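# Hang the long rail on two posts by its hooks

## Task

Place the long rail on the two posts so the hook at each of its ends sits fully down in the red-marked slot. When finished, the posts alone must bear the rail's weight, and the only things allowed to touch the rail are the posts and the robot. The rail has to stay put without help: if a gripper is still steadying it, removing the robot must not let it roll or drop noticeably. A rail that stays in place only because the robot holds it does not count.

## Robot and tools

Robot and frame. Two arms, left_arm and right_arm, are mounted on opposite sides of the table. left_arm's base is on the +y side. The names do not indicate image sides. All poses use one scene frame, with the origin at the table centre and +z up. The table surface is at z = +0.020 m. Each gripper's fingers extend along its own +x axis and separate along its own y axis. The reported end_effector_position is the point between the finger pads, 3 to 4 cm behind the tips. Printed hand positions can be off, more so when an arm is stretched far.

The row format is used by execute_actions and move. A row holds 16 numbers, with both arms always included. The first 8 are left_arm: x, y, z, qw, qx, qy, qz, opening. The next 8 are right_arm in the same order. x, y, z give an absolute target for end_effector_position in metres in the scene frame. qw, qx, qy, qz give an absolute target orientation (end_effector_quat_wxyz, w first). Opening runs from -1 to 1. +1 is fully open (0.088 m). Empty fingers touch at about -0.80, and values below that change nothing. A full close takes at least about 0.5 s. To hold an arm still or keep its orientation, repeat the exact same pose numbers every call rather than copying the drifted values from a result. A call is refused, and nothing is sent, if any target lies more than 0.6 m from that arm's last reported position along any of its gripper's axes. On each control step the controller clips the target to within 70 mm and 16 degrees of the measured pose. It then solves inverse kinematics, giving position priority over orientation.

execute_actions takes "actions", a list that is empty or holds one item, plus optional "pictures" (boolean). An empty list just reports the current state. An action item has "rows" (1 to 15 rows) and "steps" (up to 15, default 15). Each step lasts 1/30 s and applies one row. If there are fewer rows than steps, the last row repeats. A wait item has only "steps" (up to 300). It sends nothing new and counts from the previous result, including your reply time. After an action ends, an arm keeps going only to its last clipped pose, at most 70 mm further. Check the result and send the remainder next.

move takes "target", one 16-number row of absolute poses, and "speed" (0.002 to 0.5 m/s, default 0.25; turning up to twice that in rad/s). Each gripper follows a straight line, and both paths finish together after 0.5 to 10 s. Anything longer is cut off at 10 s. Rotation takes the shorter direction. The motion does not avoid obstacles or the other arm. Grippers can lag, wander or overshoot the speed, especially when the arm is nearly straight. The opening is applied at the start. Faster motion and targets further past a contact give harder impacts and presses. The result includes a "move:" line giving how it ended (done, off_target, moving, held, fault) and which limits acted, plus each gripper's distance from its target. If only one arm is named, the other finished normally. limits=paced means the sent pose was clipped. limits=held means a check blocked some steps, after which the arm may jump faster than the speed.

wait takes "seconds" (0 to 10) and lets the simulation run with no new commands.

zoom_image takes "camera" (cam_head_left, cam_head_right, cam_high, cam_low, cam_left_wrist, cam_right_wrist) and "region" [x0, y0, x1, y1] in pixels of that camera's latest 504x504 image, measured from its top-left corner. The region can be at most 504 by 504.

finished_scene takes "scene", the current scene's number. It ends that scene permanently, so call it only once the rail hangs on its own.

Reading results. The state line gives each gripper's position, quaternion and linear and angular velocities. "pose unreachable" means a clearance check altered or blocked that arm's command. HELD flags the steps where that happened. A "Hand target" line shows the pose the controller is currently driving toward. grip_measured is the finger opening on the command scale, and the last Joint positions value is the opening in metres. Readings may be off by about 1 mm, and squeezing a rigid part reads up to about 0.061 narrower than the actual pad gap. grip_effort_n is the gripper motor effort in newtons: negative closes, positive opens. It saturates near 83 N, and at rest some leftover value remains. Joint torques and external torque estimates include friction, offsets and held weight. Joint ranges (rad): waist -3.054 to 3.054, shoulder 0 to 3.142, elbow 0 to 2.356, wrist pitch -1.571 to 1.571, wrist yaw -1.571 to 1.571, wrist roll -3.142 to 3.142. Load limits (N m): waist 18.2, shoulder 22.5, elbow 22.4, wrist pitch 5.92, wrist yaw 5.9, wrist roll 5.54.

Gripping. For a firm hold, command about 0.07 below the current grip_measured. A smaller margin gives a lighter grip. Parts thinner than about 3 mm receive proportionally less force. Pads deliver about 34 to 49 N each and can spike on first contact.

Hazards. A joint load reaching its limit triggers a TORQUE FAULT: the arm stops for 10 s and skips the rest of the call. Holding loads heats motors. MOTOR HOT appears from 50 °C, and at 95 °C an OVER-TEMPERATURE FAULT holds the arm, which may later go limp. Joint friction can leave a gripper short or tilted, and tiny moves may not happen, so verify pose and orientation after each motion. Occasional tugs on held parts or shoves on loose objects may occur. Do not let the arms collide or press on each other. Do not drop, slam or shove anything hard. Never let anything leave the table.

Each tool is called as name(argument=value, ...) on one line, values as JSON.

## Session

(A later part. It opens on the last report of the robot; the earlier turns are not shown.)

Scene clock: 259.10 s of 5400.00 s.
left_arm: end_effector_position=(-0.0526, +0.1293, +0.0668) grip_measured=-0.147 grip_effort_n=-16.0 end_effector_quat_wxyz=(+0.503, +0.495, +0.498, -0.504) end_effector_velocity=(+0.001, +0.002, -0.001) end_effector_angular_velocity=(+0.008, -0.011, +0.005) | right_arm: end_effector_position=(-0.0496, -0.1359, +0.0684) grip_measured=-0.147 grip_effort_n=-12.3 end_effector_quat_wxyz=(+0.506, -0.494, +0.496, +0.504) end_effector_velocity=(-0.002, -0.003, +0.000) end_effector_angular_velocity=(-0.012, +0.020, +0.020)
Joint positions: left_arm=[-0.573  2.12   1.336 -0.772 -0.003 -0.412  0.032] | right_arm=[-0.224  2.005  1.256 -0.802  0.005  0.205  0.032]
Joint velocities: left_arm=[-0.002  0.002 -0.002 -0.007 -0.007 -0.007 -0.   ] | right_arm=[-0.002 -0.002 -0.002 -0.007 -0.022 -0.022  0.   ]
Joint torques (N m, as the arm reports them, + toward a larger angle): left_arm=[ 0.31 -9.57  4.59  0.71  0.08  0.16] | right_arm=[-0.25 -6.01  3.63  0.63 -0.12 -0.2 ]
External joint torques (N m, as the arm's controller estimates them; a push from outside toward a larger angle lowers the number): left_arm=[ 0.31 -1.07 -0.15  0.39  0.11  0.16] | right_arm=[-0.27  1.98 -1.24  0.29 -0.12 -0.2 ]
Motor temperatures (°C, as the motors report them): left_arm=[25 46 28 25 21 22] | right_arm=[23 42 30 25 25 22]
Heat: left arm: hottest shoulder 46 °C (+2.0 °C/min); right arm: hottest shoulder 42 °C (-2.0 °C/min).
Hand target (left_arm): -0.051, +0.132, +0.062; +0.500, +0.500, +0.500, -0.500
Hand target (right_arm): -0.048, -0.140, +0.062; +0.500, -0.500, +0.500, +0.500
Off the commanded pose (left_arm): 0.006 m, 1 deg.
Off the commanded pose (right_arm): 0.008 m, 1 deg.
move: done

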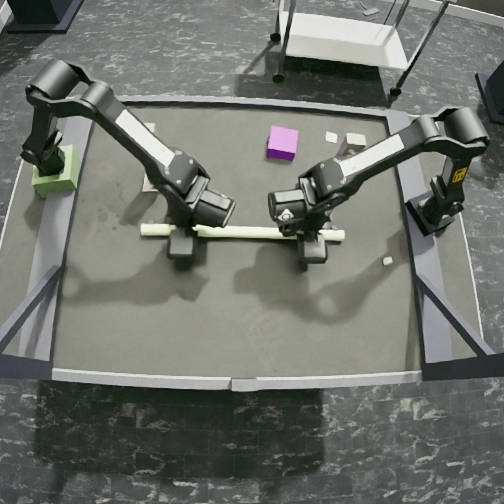

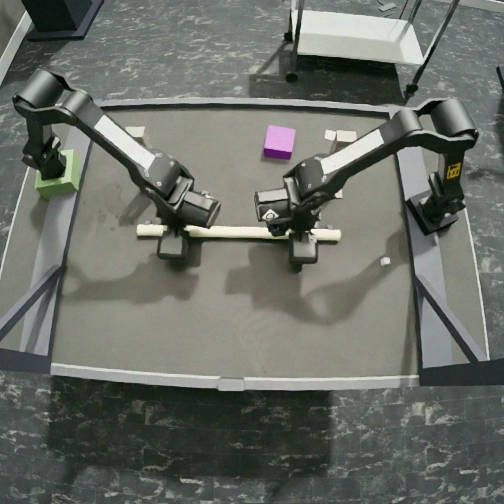

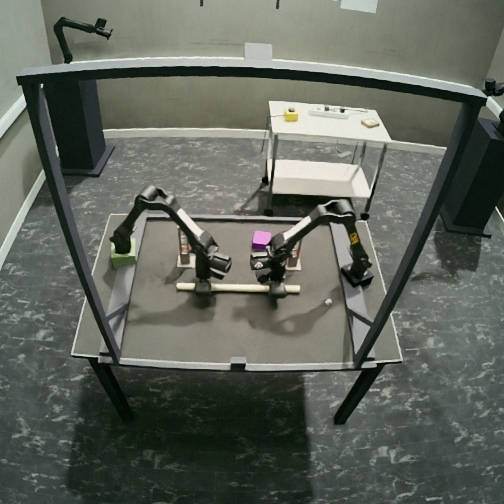

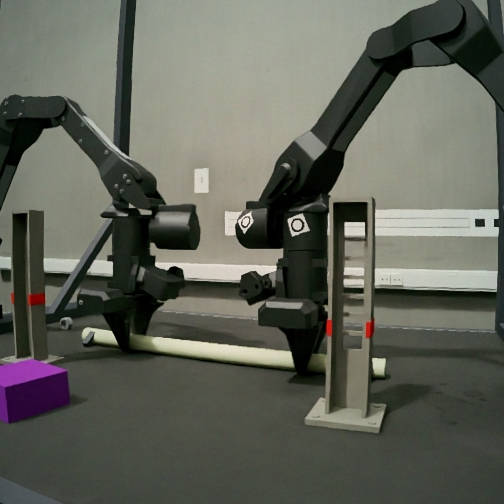

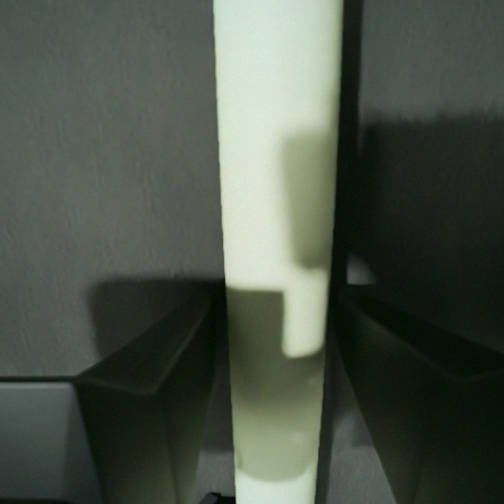

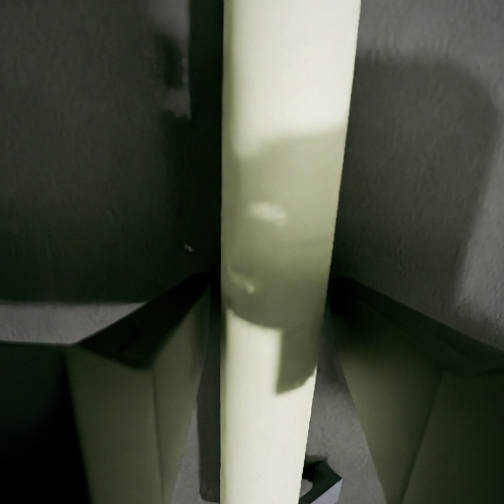

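execute_actions(actions=[{"rows":[[-0.0505,0.132,0.062,0.5,0.5,0.5,-0.5,-0.2,-0.0485,-0.140,0.062,0.5,-0.5,0.5,0.5,-0.2],[-0.0505,0.132,0.062,0.5,0.5,0.5,-0.5,-0.23,-0.0485,-0.140,0.062,0.5,-0.5,0.5,0.5,-0.23],[-0.0505,0.132,0.062,0.5,0.5,0.5,-0.5,-0.26,-0.0485,-0.140,0.062,0.5,-0.5,0.5,0.5,-0.26],[-0.0505,0.132,0.062,0.5,0.5,0.5,-0.5,-0.28,-0.0485,-0.140,0.062,0.5,-0.5,0.5,0.5,-0.28],[-0.0505,0.132,0.062,0.5,0.5,0.5,-0.5,-0.3,-0.0485,-0.140,0.062,0.5,-0.5,0.5,0.5,-0.3],[-0.0505,0.132,0.062,0.5,0.5,0.5,-0.5,-0.33,-0.0485,-0.140,0.062,0.5,-0.5,0.5,0.5,-0.33],[-0.0505,0.132,0.062,0.5,0.5,0.5,-0.5,-0.37,-0.0485,-0.140,0.062,0.5,-0.5,0.5,0.5,-0.37],[-0.0505,0.132,0.062,0.5,0.5,0.5,-0.5,-0.42,-0.0485,-0.140,0.062,0.5,-0.5,0.5,0.5,-0.42]],"steps":15}], pictures=false)

move(target=[-0.04,0.1293,0.130,0.5,0.5,0.5,-0.5,-0.42,-0.04,-0.1359,0.133,0.5,-0.5,0.5,0.5,-0.42], speed=0.04)

move(target=[-0.01,0.1293,0.138,0.6272,0.6272,0.3265,-0.3265,-0.42,-0.01,-0.1359,0.141,0.6272,-0.6272,0.3265,0.3265,-0.42], speed=0.08)

Scene clock: 264.50 s of 5400.00 s.
left_arm: end_effector_position=(-0.0526, +0.1293, +0.0668) grip_measured=-0.343 grip_effort_n=-83.5 end_effector_quat_wxyz=(+0.503, +0.495, +0.498, -0.504) end_effector_velocity=(-0.001, +0.003, -0.001) end_effector_angular_velocity=(+0.014, +0.002, +0.019) | right_arm: end_effector_position=(-0.0498, -0.1361, +0.0682) grip_measured=-0.349 grip_effort_n=-83.5 end_effector_quat_wxyz=(+0.505, -0.494, +0.496, +0.504) end_effector_velocity=(+0.003, -0.007, -0.001) end_effector_angular_velocity=(-0.028, +0.002, +0.000)
Joint positions: left_arm=[-0.573  2.12   1.336 -0.772 -0.002 -0.412  0.022] | right_arm=[-0.224  2.005  1.255 -0.802  0.003  0.203  0.022]
Joint velocities: left_arm=[-0.002  0.002 -0.002 -0.007  0.007 -0.022  0.   ] | right_arm=[-0.007 -0.002 -0.007 -0.022 -0.007 -0.007 -0.   ]
Joint torques (N m, as the arm reports them, + toward a larger angle): left_arm=[ 0.22 -9.51  4.61  0.72  0.02  0.18] | right_arm=[-0.25 -6.08  3.65  0.62 -0.07 -0.14]
External joint torques (N m, as the arm's controller estimates them; a push from outside toward a larger angle lowers the number): left_arm=[ 0.25 -0.96 -0.16  0.39  0.04  0.18] | right_arm=[-0.2   1.99 -1.28  0.28 -0.08 -0.14]
Motor temperatures (°C, as the motors report them): left_arm=[25 46 28 25 21 22] | right_arm=[23 42 30 25 25 22]
Heat: left arm: hottest shoulder 46 °C (+3.0 °C/min); right arm: hottest shoulder 42 °C (-1.0 °C/min).
Hand target (left_arm): -0.051, +0.132, +0.062; +0.500, +0.500, +0.500, -0.500
Hand target (right_arm): -0.048, -0.140, +0.062; +0.500, -0.500, +0.500, +0.500
Off the commanded pose (left_arm): 0.006 m, 1 deg.
Off the commanded pose (right_arm): 0.007 m, 1 deg.
Steps of this call (steps 1 to 90: nothing new was sent; then 1.90 s passed at rest; steps 91 to 105: all 15 steps of this action). Readings (end_effector_position):
91: left_arm (-0.0526, +0.1292, +0.0668) | right_arm (-0.0496, -0.1358, +0.0684)
92: left_arm (-0.0526, +0.1292, +0.0668) | right_arm (-0.0496, -0.1359, +0.0683)
94: left_arm (-0.0526, +0.1292, +0.0668) | right_arm (-0.0496, -0.1359, +0.0683)
98: left_arm (-0.0526, +0.1292, +0.0668) | right_arm (-0.0498, -0.1360, +0.0683)
105: the state above

Scene clock: 266.67 s of 5400.00 s.
left_arm: end_effector_position=(-0.0399, +0.1303, +0.1212) grip_measured=-0.343 grip_effort_n=-83.5 end_effector_quat_wxyz=(+0.499, +0.505, +0.501, -0.495) end_effector_velocity=(+0.001, +0.003, +0.003) end_effector_angular_velocity=(+0.014, +0.002, +0.010) | right_arm: end_effector_position=(-0.0394, -0.1371, +0.1241) grip_measured=-0.349 grip_effort_n=-83.5 end_effector_quat_wxyz=(+0.500, -0.504, +0.504, +0.493) end_effector_velocity=(+0.000, -0.004, +0.001) end_effector_angular_velocity=(-0.018, +0.004, -0.010)
Joint positions: left_arm=[-0.543  2.031  1.437 -0.99  -0.003 -0.38   0.022] | right_arm=[-0.252  1.937  1.4   -1.048  0.004  0.179  0.022]
Joint velocities: left_arm=[ 0.002 -0.007  0.002 -0.022  0.007 -0.007  0.   ] | right_arm=[-0.002 -0.002  0.002 -0.022 -0.007  0.007 -0.   ]
Joint torques (N m, as the arm reports them, + toward a larger angle): left_arm=[  0.24 -12.59   7.29  -0.39   0.07   0.02] | right_arm=[ 0.05 -8.94  6.32 -0.51 -0.09 -0.2 ]
External joint torques (N m, as the arm's controller estimates them; a push from outside toward a larger angle lowers the number): left_arm=[ 0.21 -4.18  2.16 -0.66  0.1   0.02] | right_arm=[ 0.04 -1.02  1.05 -0.79 -0.09 -0.2 ]
Motor temperatures (°C, as the motors report them): left_arm=[25 46 28 25 21 22] | right_arm=[23 42 30 25 25 22]
Heat: left arm: hottest shoulder 46 °C (+3.0 °C/min); right arm: hottest shoulder 42 °C (-1.0 °C/min).
Hand target (left_arm): -0.040, +0.129, +0.130; +0.500, +0.500, +0.500, -0.500
Hand target (right_arm): -0.040, -0.137, +0.133; +0.500, -0.500, +0.500, +0.500
Off the commanded pose (left_arm): 0.009 m, 1 deg.
Off the commanded pose (right_arm): 0.009 m, 1 deg.
move: off_target (left_arm, right_arm)

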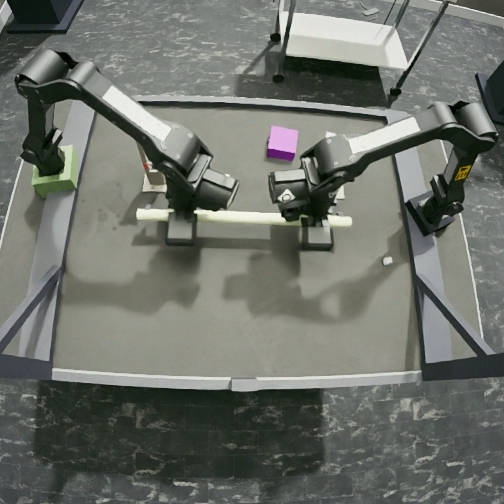

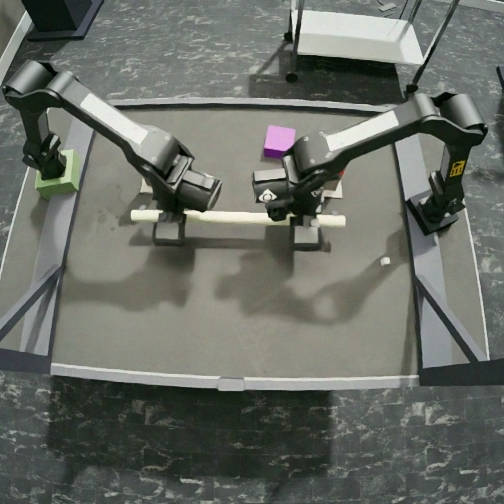

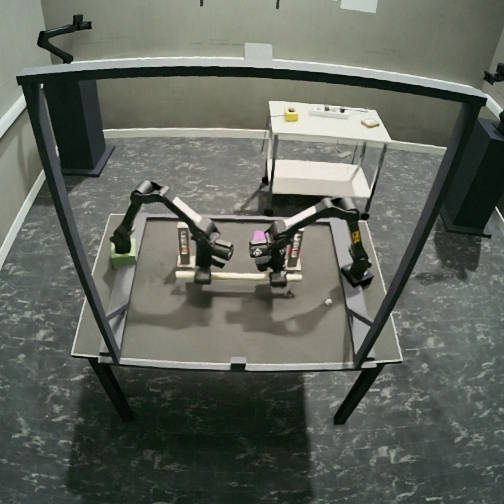

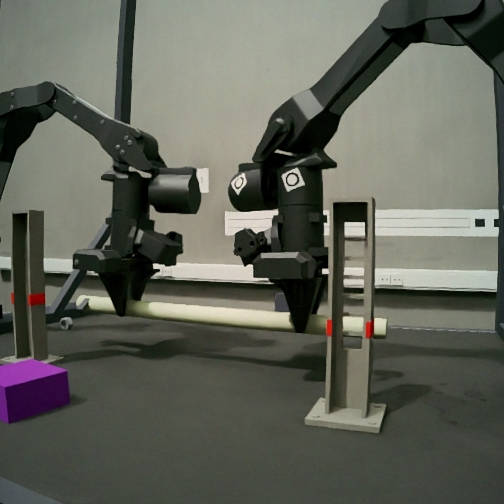

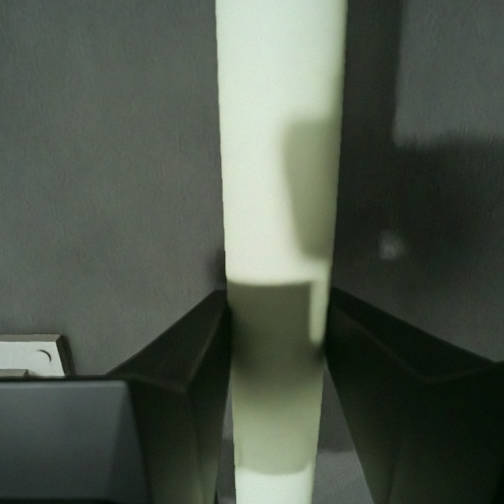

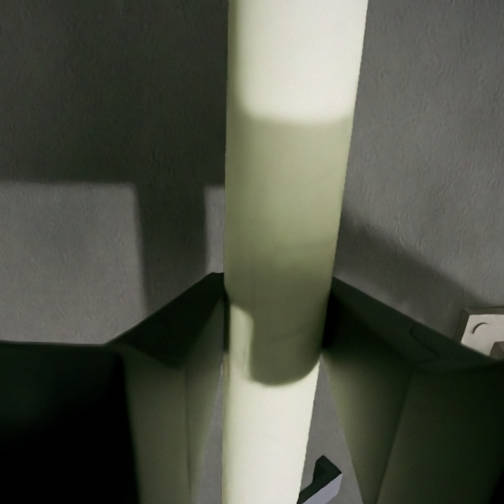

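Scene clock: 270.73 s of 5400.00 s.
left_arm: end_effector_position=(-0.0097, +0.1304, +0.1366) grip_measured=-0.343 grip_effort_n=-83.5 end_effector_quat_wxyz=(+0.627, +0.624, +0.330, -0.329) end_effector_velocity=(+0.003, -0.002, +0.004) end_effector_angular_velocity=(-0.019, -0.032, -0.008) | right_arm: end_effector_position=(-0.0082, -0.1381, +0.1402) grip_measured=-0.349 grip_effort_n=-83.5 end_effector_quat_wxyz=(+0.627, -0.624, +0.333, +0.327) end_effector_velocity=(+0.002, -0.001, +0.001) end_effector_angular_velocity=(-0.009, -0.009, +0.005)
Joint positions: left_arm=[-0.671  2.203  1.647 -1.337 -0.516 -0.599  0.022] | right_arm=[-0.108  2.038  1.496 -1.244  0.565  0.389  0.022]
Joint velocities: left_arm=[-0.002 -0.002  0.002 -0.007 -0.037 -0.007 -0.   ] | right_arm=[-0.002 -0.002 -0.002 -0.007  0.007 -0.007 -0.   ]
Joint torques (N m, as the arm reports them, + toward a larger angle): left_arm=[ -0.25 -10.5    7.1   -0.63  -0.7   -0.03] | right_arm=[ 0.69 -6.55  6.51 -0.45  0.56 -0.04]
External joint torques (N m, as the arm's controller estimates them; a push from outside toward a larger angle lowers the number): left_arm=[-0.21 -1.55  2.4  -0.42 -0.35  0.  ] | right_arm=[ 0.69  1.69  1.56 -0.43  0.19 -0.08]
Motor temperatures (°C, as the motors report them): left_arm=[25 46 29 25 21 22] | right_arm=[23 42 31 25 25 22]
Heat: left arm: hottest shoulder 46 °C (+3.0 °C/min); right arm: hottest shoulder 42 °C (+0.0 °C/min).
Hand target (left_arm): -0.010, +0.129, +0.139; +0.628, +0.626, +0.325, -0.328
Hand target (right_arm): -0.010, -0.136, +0.141; +0.627, -0.627, +0.327, +0.327
Off the commanded pose (left_arm): 0.002 m, 1 deg.
Off the commanded pose (right_arm): 0.003 m, 1 deg.
move: done

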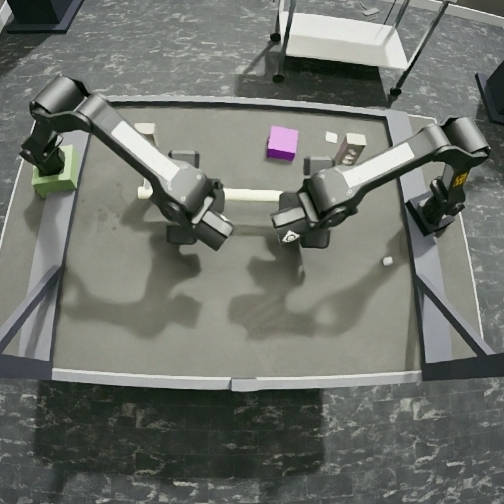

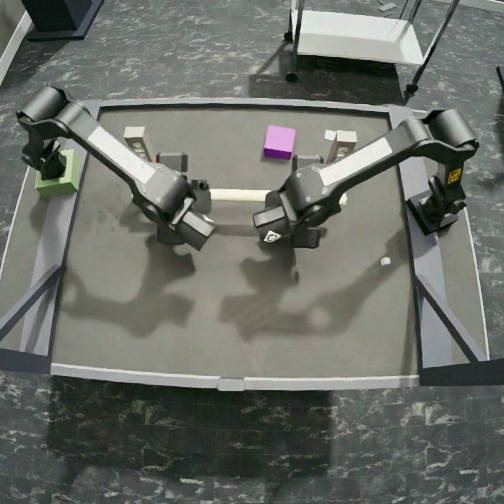

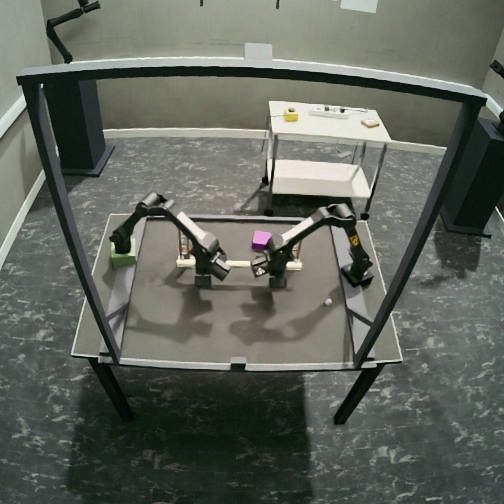

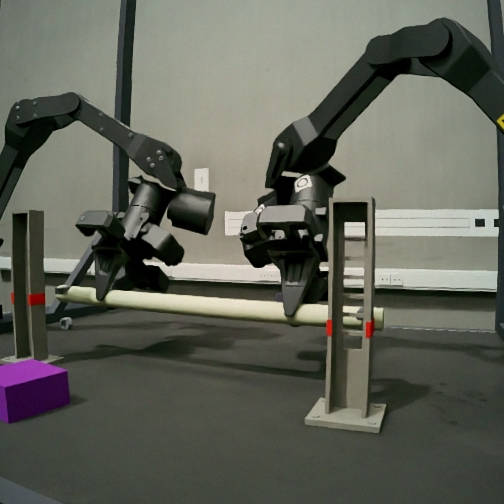

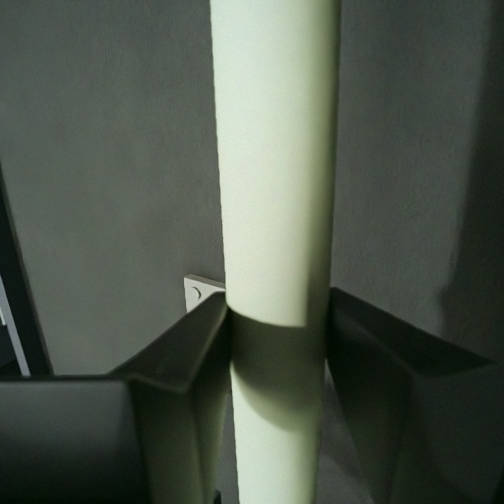

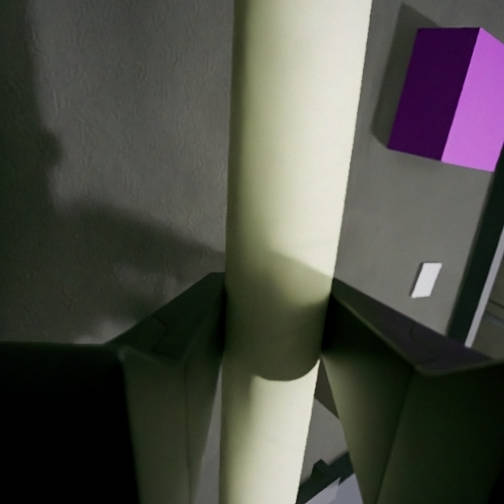

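move(target=[0.018,0.1293,0.136,0.6272,0.6272,0.3265,-0.3265,-0.42,0.014,-0.1375,0.140,0.6272,-0.6272,0.3265,0.3265,-0.42], speed=0.02)

zoom_image(camera="cam_low", region=[290,260,410,380])

zoom_image(camera="cam_low", region=[0,240,120,360])

Scene clock: 277.33 s of 5400.00 s.
left_arm: end_effector_position=(+0.0144, +0.1298, +0.1284) grip_measured=-0.343 grip_effort_n=-83.5 end_effector_quat_wxyz=(+0.624, +0.629, +0.332, -0.324) end_effector_velocity=(-0.000, +0.003, +0.000) end_effector_angular_velocity=(+0.012, -0.012, -0.016) | right_arm: end_effector_position=(+0.0133, -0.1367, +0.1334) grip_measured=-0.349 grip_effort_n=-83.5 end_effector_quat_wxyz=(+0.627, -0.626, +0.335, +0.321) end_effector_velocity=(+0.004, -0.003, +0.002) end_effector_angular_velocity=(-0.018, -0.008, +0.012)
Joint positions: left_arm=[-0.615  2.18   1.574 -1.273 -0.531 -0.54   0.022] | right_arm=[-0.165  2.032  1.457 -1.192  0.578  0.335  0.022]
Joint velocities: left_arm=[-0.007 -0.002 -0.007 -0.007 -0.007  0.007  0.   ] | right_arm=[-0.007 -0.007 -0.007 -0.007  0.007 -0.022 -0.   ]
Joint torques (N m, as the arm reports them, + toward a larger angle): left_arm=[  0.4  -13.67   4.96  -0.17  -0.76   0.34] | right_arm=[ 0.25 -9.45  3.99  0.12  0.58 -0.47]
External joint torques (N m, as the arm's controller estimates them; a push from outside toward a larger angle lowers the number): left_arm=[ 0.4  -4.89  0.33  0.02 -0.41  0.37] | right_arm=[ 0.31 -1.21 -0.93  0.13  0.2  -0.5 ]
Motor temperatures (°C, as the motors report them): left_arm=[25 46 29 25 21 22] | right_arm=[23 42 31 25 25 22]
Heat: left arm: hottest shoulder 46 °C (+3.0 °C/min); right arm: hottest shoulder 42 °C (+1.0 °C/min).
Hand target (left_arm): +0.018, +0.129, +0.136; +0.627, +0.627, +0.327, -0.326
Hand target (right_arm): +0.014, -0.137, +0.140; +0.627, -0.627, +0.326, +0.326
Off the commanded pose (left_arm): 0.008 m, 1 deg.
Off the commanded pose (right_arm): 0.007 m, 1 deg.
After step 90, 2.00 s passed at rest.
move: done

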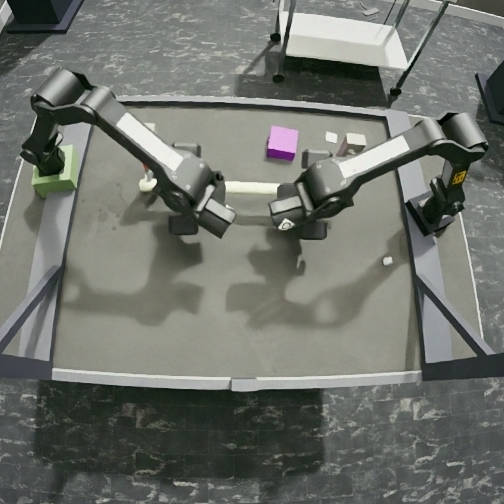

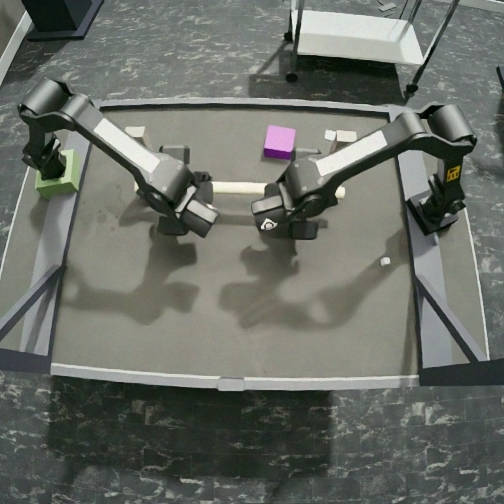

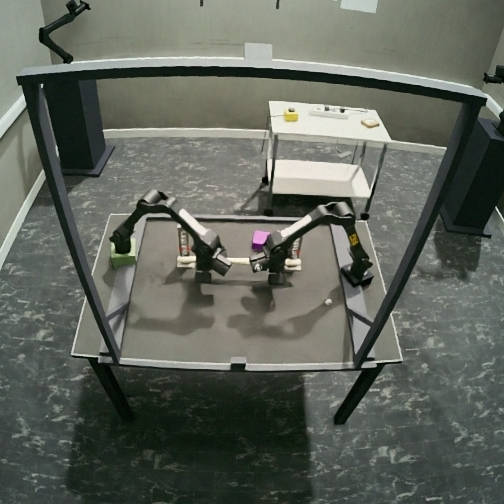

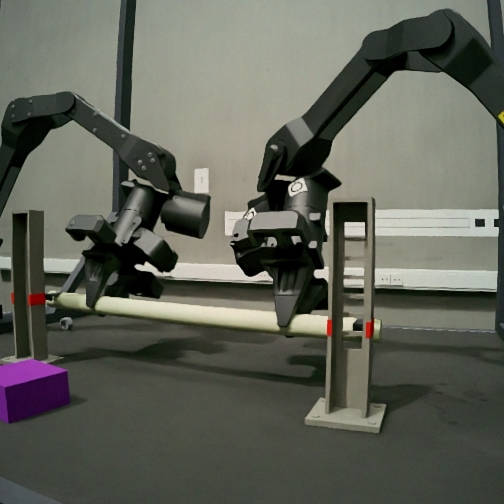

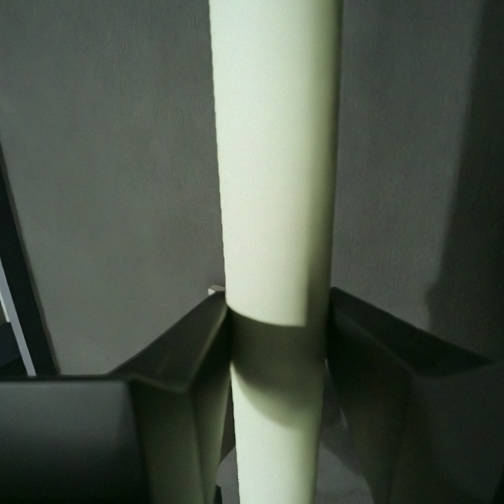

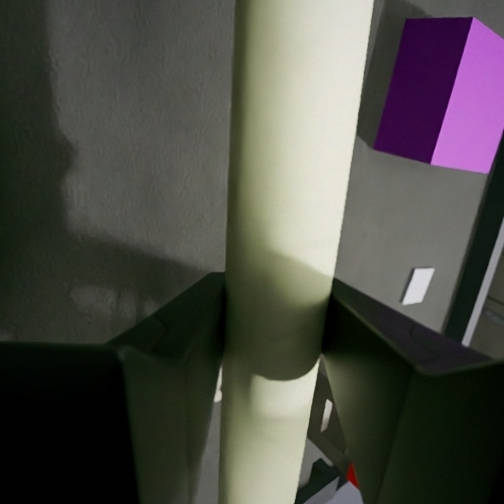

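Region (290, 260, 410, 380) of cam_low's 504x504 image, scaled by 4.200, with more detail than that image has.

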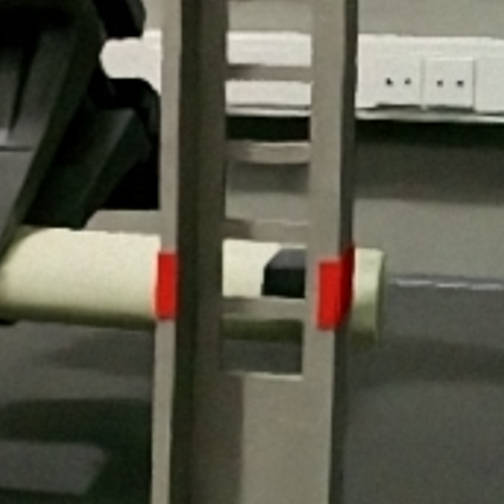

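Region (0, 240, 120, 360) of cam_low's 504x504 image, scaled by 4.200, with more detail than that image has.

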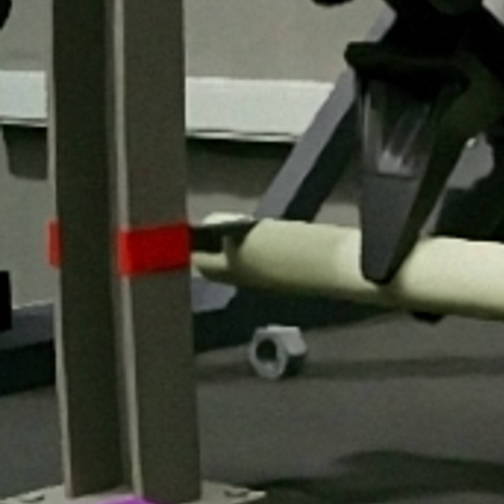

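move(target=[0.0,0.1263,0.142,0.6272,0.6272,0.3265,-0.3265,-0.42,-0.002,-0.1405,0.143,0.6272,-0.6272,0.3265,0.3265,-0.42], speed=0.02)

move(target=[0.026,0.1263,0.142,0.6272,0.6272,0.3265,-0.3265,-0.42,0.022,-0.1405,0.143,0.6272,-0.6272,0.3265,0.3265,-0.42], speed=0.02)

zoom_image(camera="cam_low", region=[290,260,410,380])

zoom_image(camera="cam_low", region=[0,240,120,360])

Scene clock: 286.60 s of 5400.00 s.
left_arm: end_effector_position=(+0.0004, +0.1277, +0.1391) grip_measured=-0.343 grip_effort_n=-83.5 end_effector_quat_wxyz=(+0.626, +0.628, +0.328, -0.327) end_effector_velocity=(+0.000, +0.004, -0.001) end_effector_angular_velocity=(+0.023, -0.006, +0.006) | right_arm: end_effector_position=(+0.0011, -0.1406, +0.1362) grip_measured=-0.349 grip_effort_n=-83.5 end_effector_quat_wxyz=(+0.628, -0.627, +0.331, +0.320) end_effector_velocity=(+0.000, -0.001, +0.001) end_effector_angular_velocity=(-0.017, +0.006, +0.014)
Joint positions: left_arm=[-0.647  2.193  1.638 -1.332 -0.528 -0.569  0.022] | right_arm=[-0.127  2.032  1.465 -1.222  0.578  0.376  0.022]
Joint velocities: left_arm=[-0.002  0.007  0.002 -0.022  0.007 -0.007 -0.   ] | right_arm=[-0.002 -0.002  0.002 -0.007 -0.007 -0.022 -0.   ]
Joint torques (N m, as the arm reports them, + toward a larger angle): left_arm=[ -0.01 -11.     7.2   -0.76  -0.46  -0.12] | right_arm=[ 0.88 -8.7   5.77 -0.74  0.32 -0.18]
External joint torques (N m, as the arm's controller estimates them; a push from outside toward a larger angle lowers the number): left_arm=[ 0.05 -2.15  2.55 -0.54 -0.11 -0.09] | right_arm=[ 0.89 -0.56  0.86 -0.71 -0.06 -0.22]
Motor temperatures (°C, as the motors report them): left_arm=[25 48 29 25 21 22] | right_arm=[23 43 31 25 25 22]
Heat: left arm: hottest shoulder 48 °C (+5.0 °C/min); right arm: hottest shoulder 43 °C (+2.0 °C/min).
Hand target (left_arm): -0.000, +0.127, +0.142; +0.627, +0.627, +0.326, -0.327
Hand target (right_arm): -0.002, -0.141, +0.143; +0.627, -0.627, +0.327, +0.327
Off the commanded pose (left_arm): 0.003 m, 0 deg.
Off the commanded pose (right_arm): 0.008 m, 1 deg.
After step 90, 5.03 s passed at rest.
move: done

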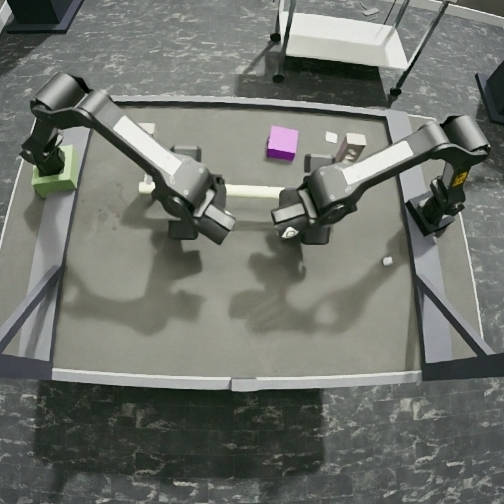

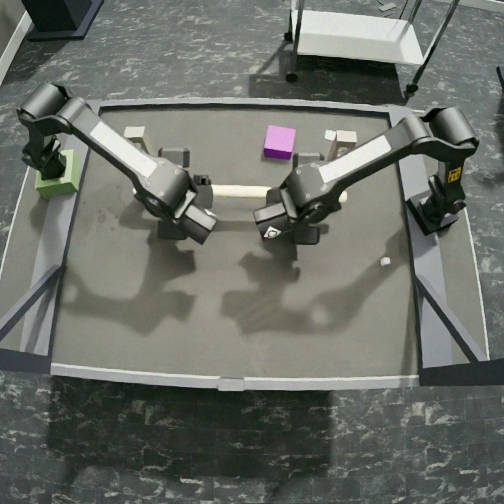

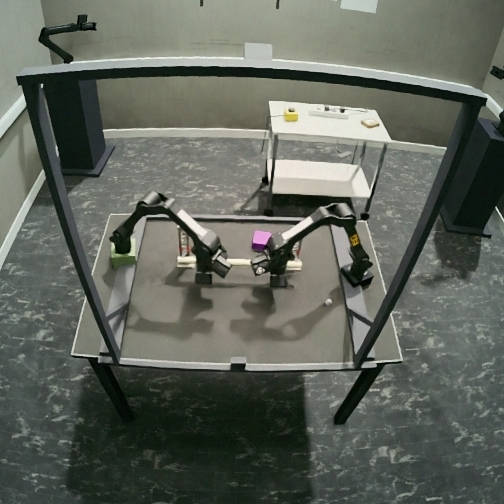

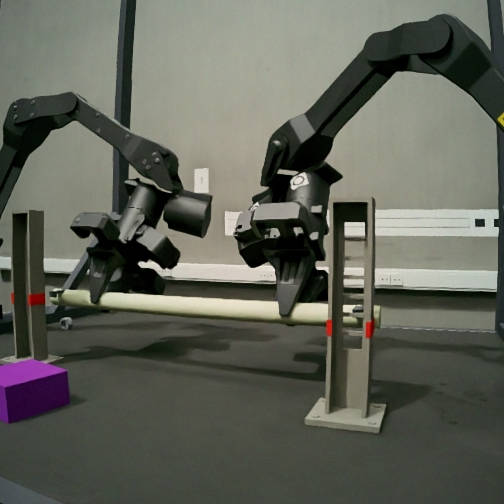

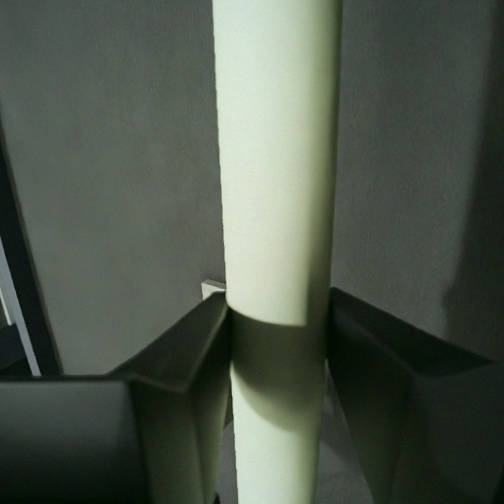

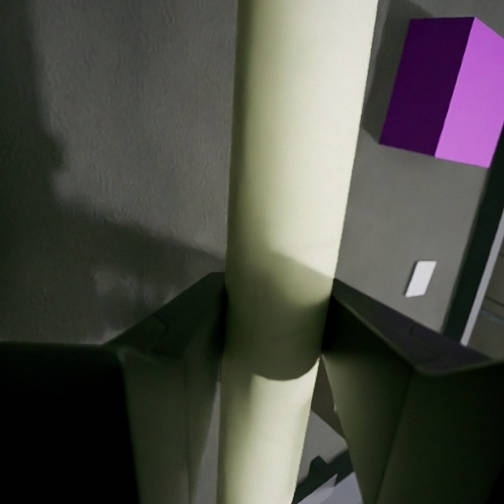

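Scene clock: 288.13 s of 5400.00 s.
left_arm: end_effector_position=(+0.0221, +0.1270, +0.1341) grip_measured=-0.343 grip_effort_n=-83.5 end_effector_quat_wxyz=(+0.623, +0.630, +0.333, -0.324) end_effector_velocity=(+0.002, -0.001, +0.001) end_effector_angular_velocity=(-0.015, -0.018, -0.003) | right_arm: end_effector_position=(+0.0215, -0.1397, +0.1369) grip_measured=-0.349 grip_effort_n=-83.5 end_effector_quat_wxyz=(+0.628, -0.625, +0.335, +0.321) end_effector_velocity=(+0.002, -0.001, -0.002) end_effector_angular_velocity=(-0.004, +0.008, -0.003)
Joint positions: left_arm=[-0.593  2.167  1.577 -1.278 -0.536 -0.514  0.022] | right_arm=[-0.185  2.006  1.434 -1.181  0.582  0.312  0.022]
Joint velocities: left_arm=[-0.002 -0.002 -0.007  0.007 -0.022 -0.007 -0.   ] | right_arm=[-0.007 -0.002 -0.007  0.007 -0.007 -0.007  0.   ]
Joint torques (N m, as the arm reports them, + toward a larger angle): left_arm=[  0.55 -13.85   4.87  -0.16  -0.83   0.33] | right_arm=[ 0.3  -9.26  4.02  0.15  0.57 -0.5 ]
External joint torques (N m, as the arm's controller estimates them; a push from outside toward a larger angle lowers the number): left_arm=[ 0.5  -5.13  0.21  0.02 -0.47  0.36] | right_arm=[ 0.39 -1.19 -0.97  0.12  0.18 -0.53]
Motor temperatures (°C, as the motors report them): left_arm=[25 49 29 25 21 22] | right_arm=[23 44 31 25 25 22]
Heat: left arm: hottest shoulder 49 °C (+6.1 °C/min); right arm: hottest shoulder 44 °C (+3.0 °C/min).
Hand target (left_arm): +0.026, +0.126, +0.142; +0.627, +0.627, +0.327, -0.326
Hand target (right_arm): +0.022, -0.141, +0.143; +0.627, -0.627, +0.326, +0.326
Off the commanded pose (left_arm): 0.009 m, 1 deg.
Off the commanded pose (right_arm): 0.006 m, 1 deg.
move: off_target (left_arm)

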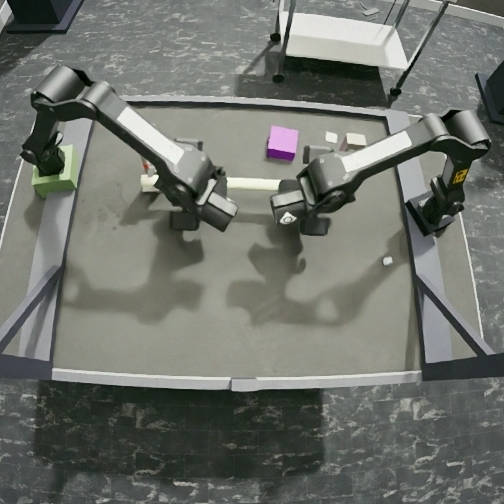

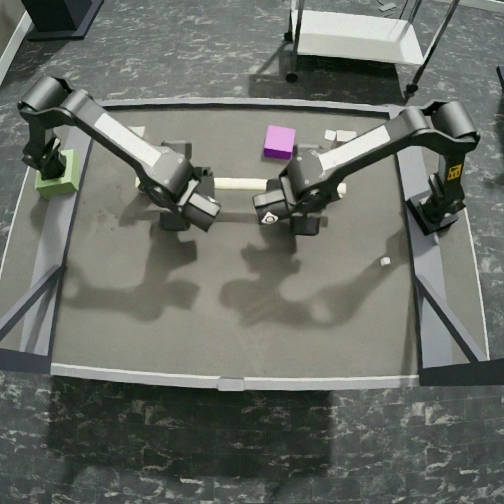

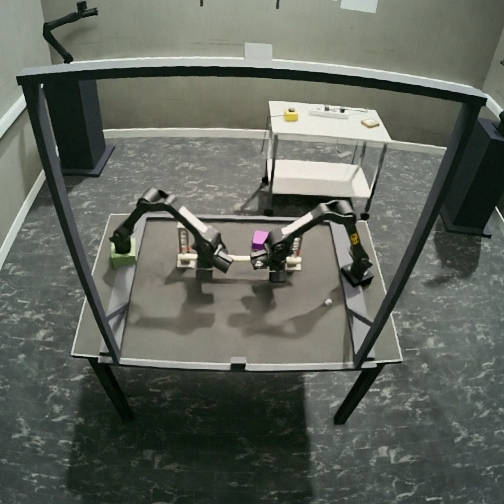

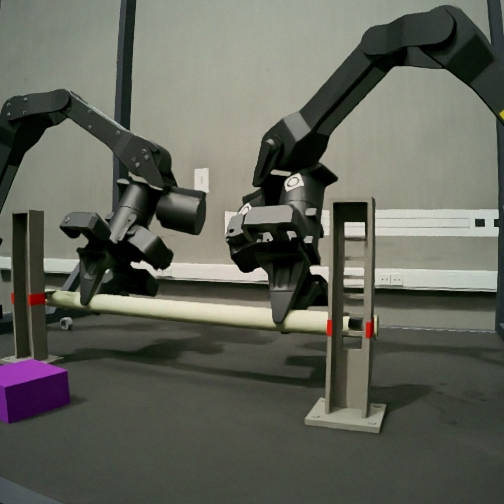

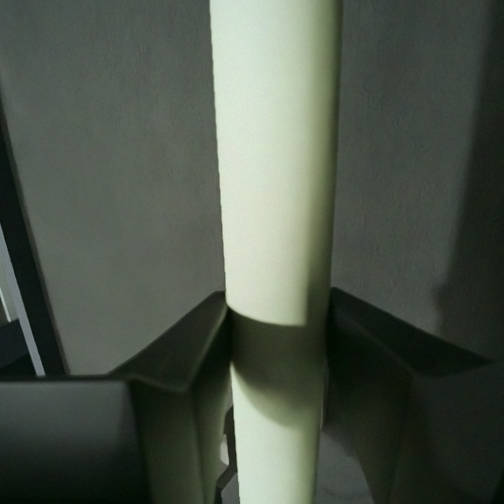

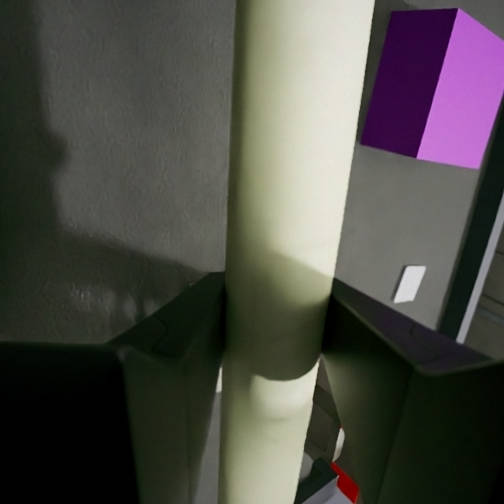

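Region (290, 260, 410, 380) of cam_low's 504x504 image, scaled by 4.200, with more detail than that image has.

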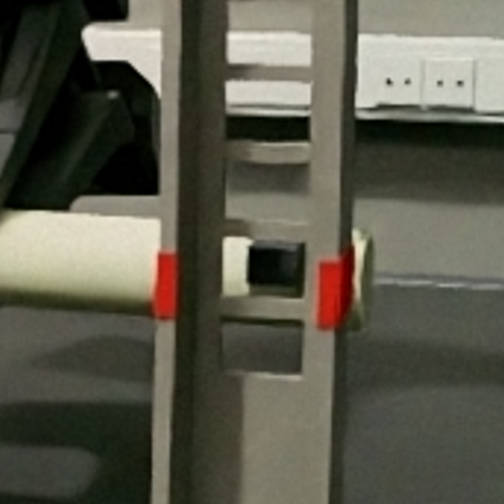

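Region (0, 240, 120, 360) of cam_low's 504x504 image, scaled by 4.200, with more detail than that image has.

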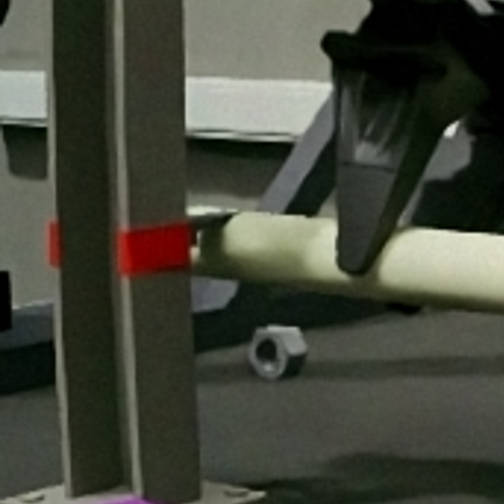

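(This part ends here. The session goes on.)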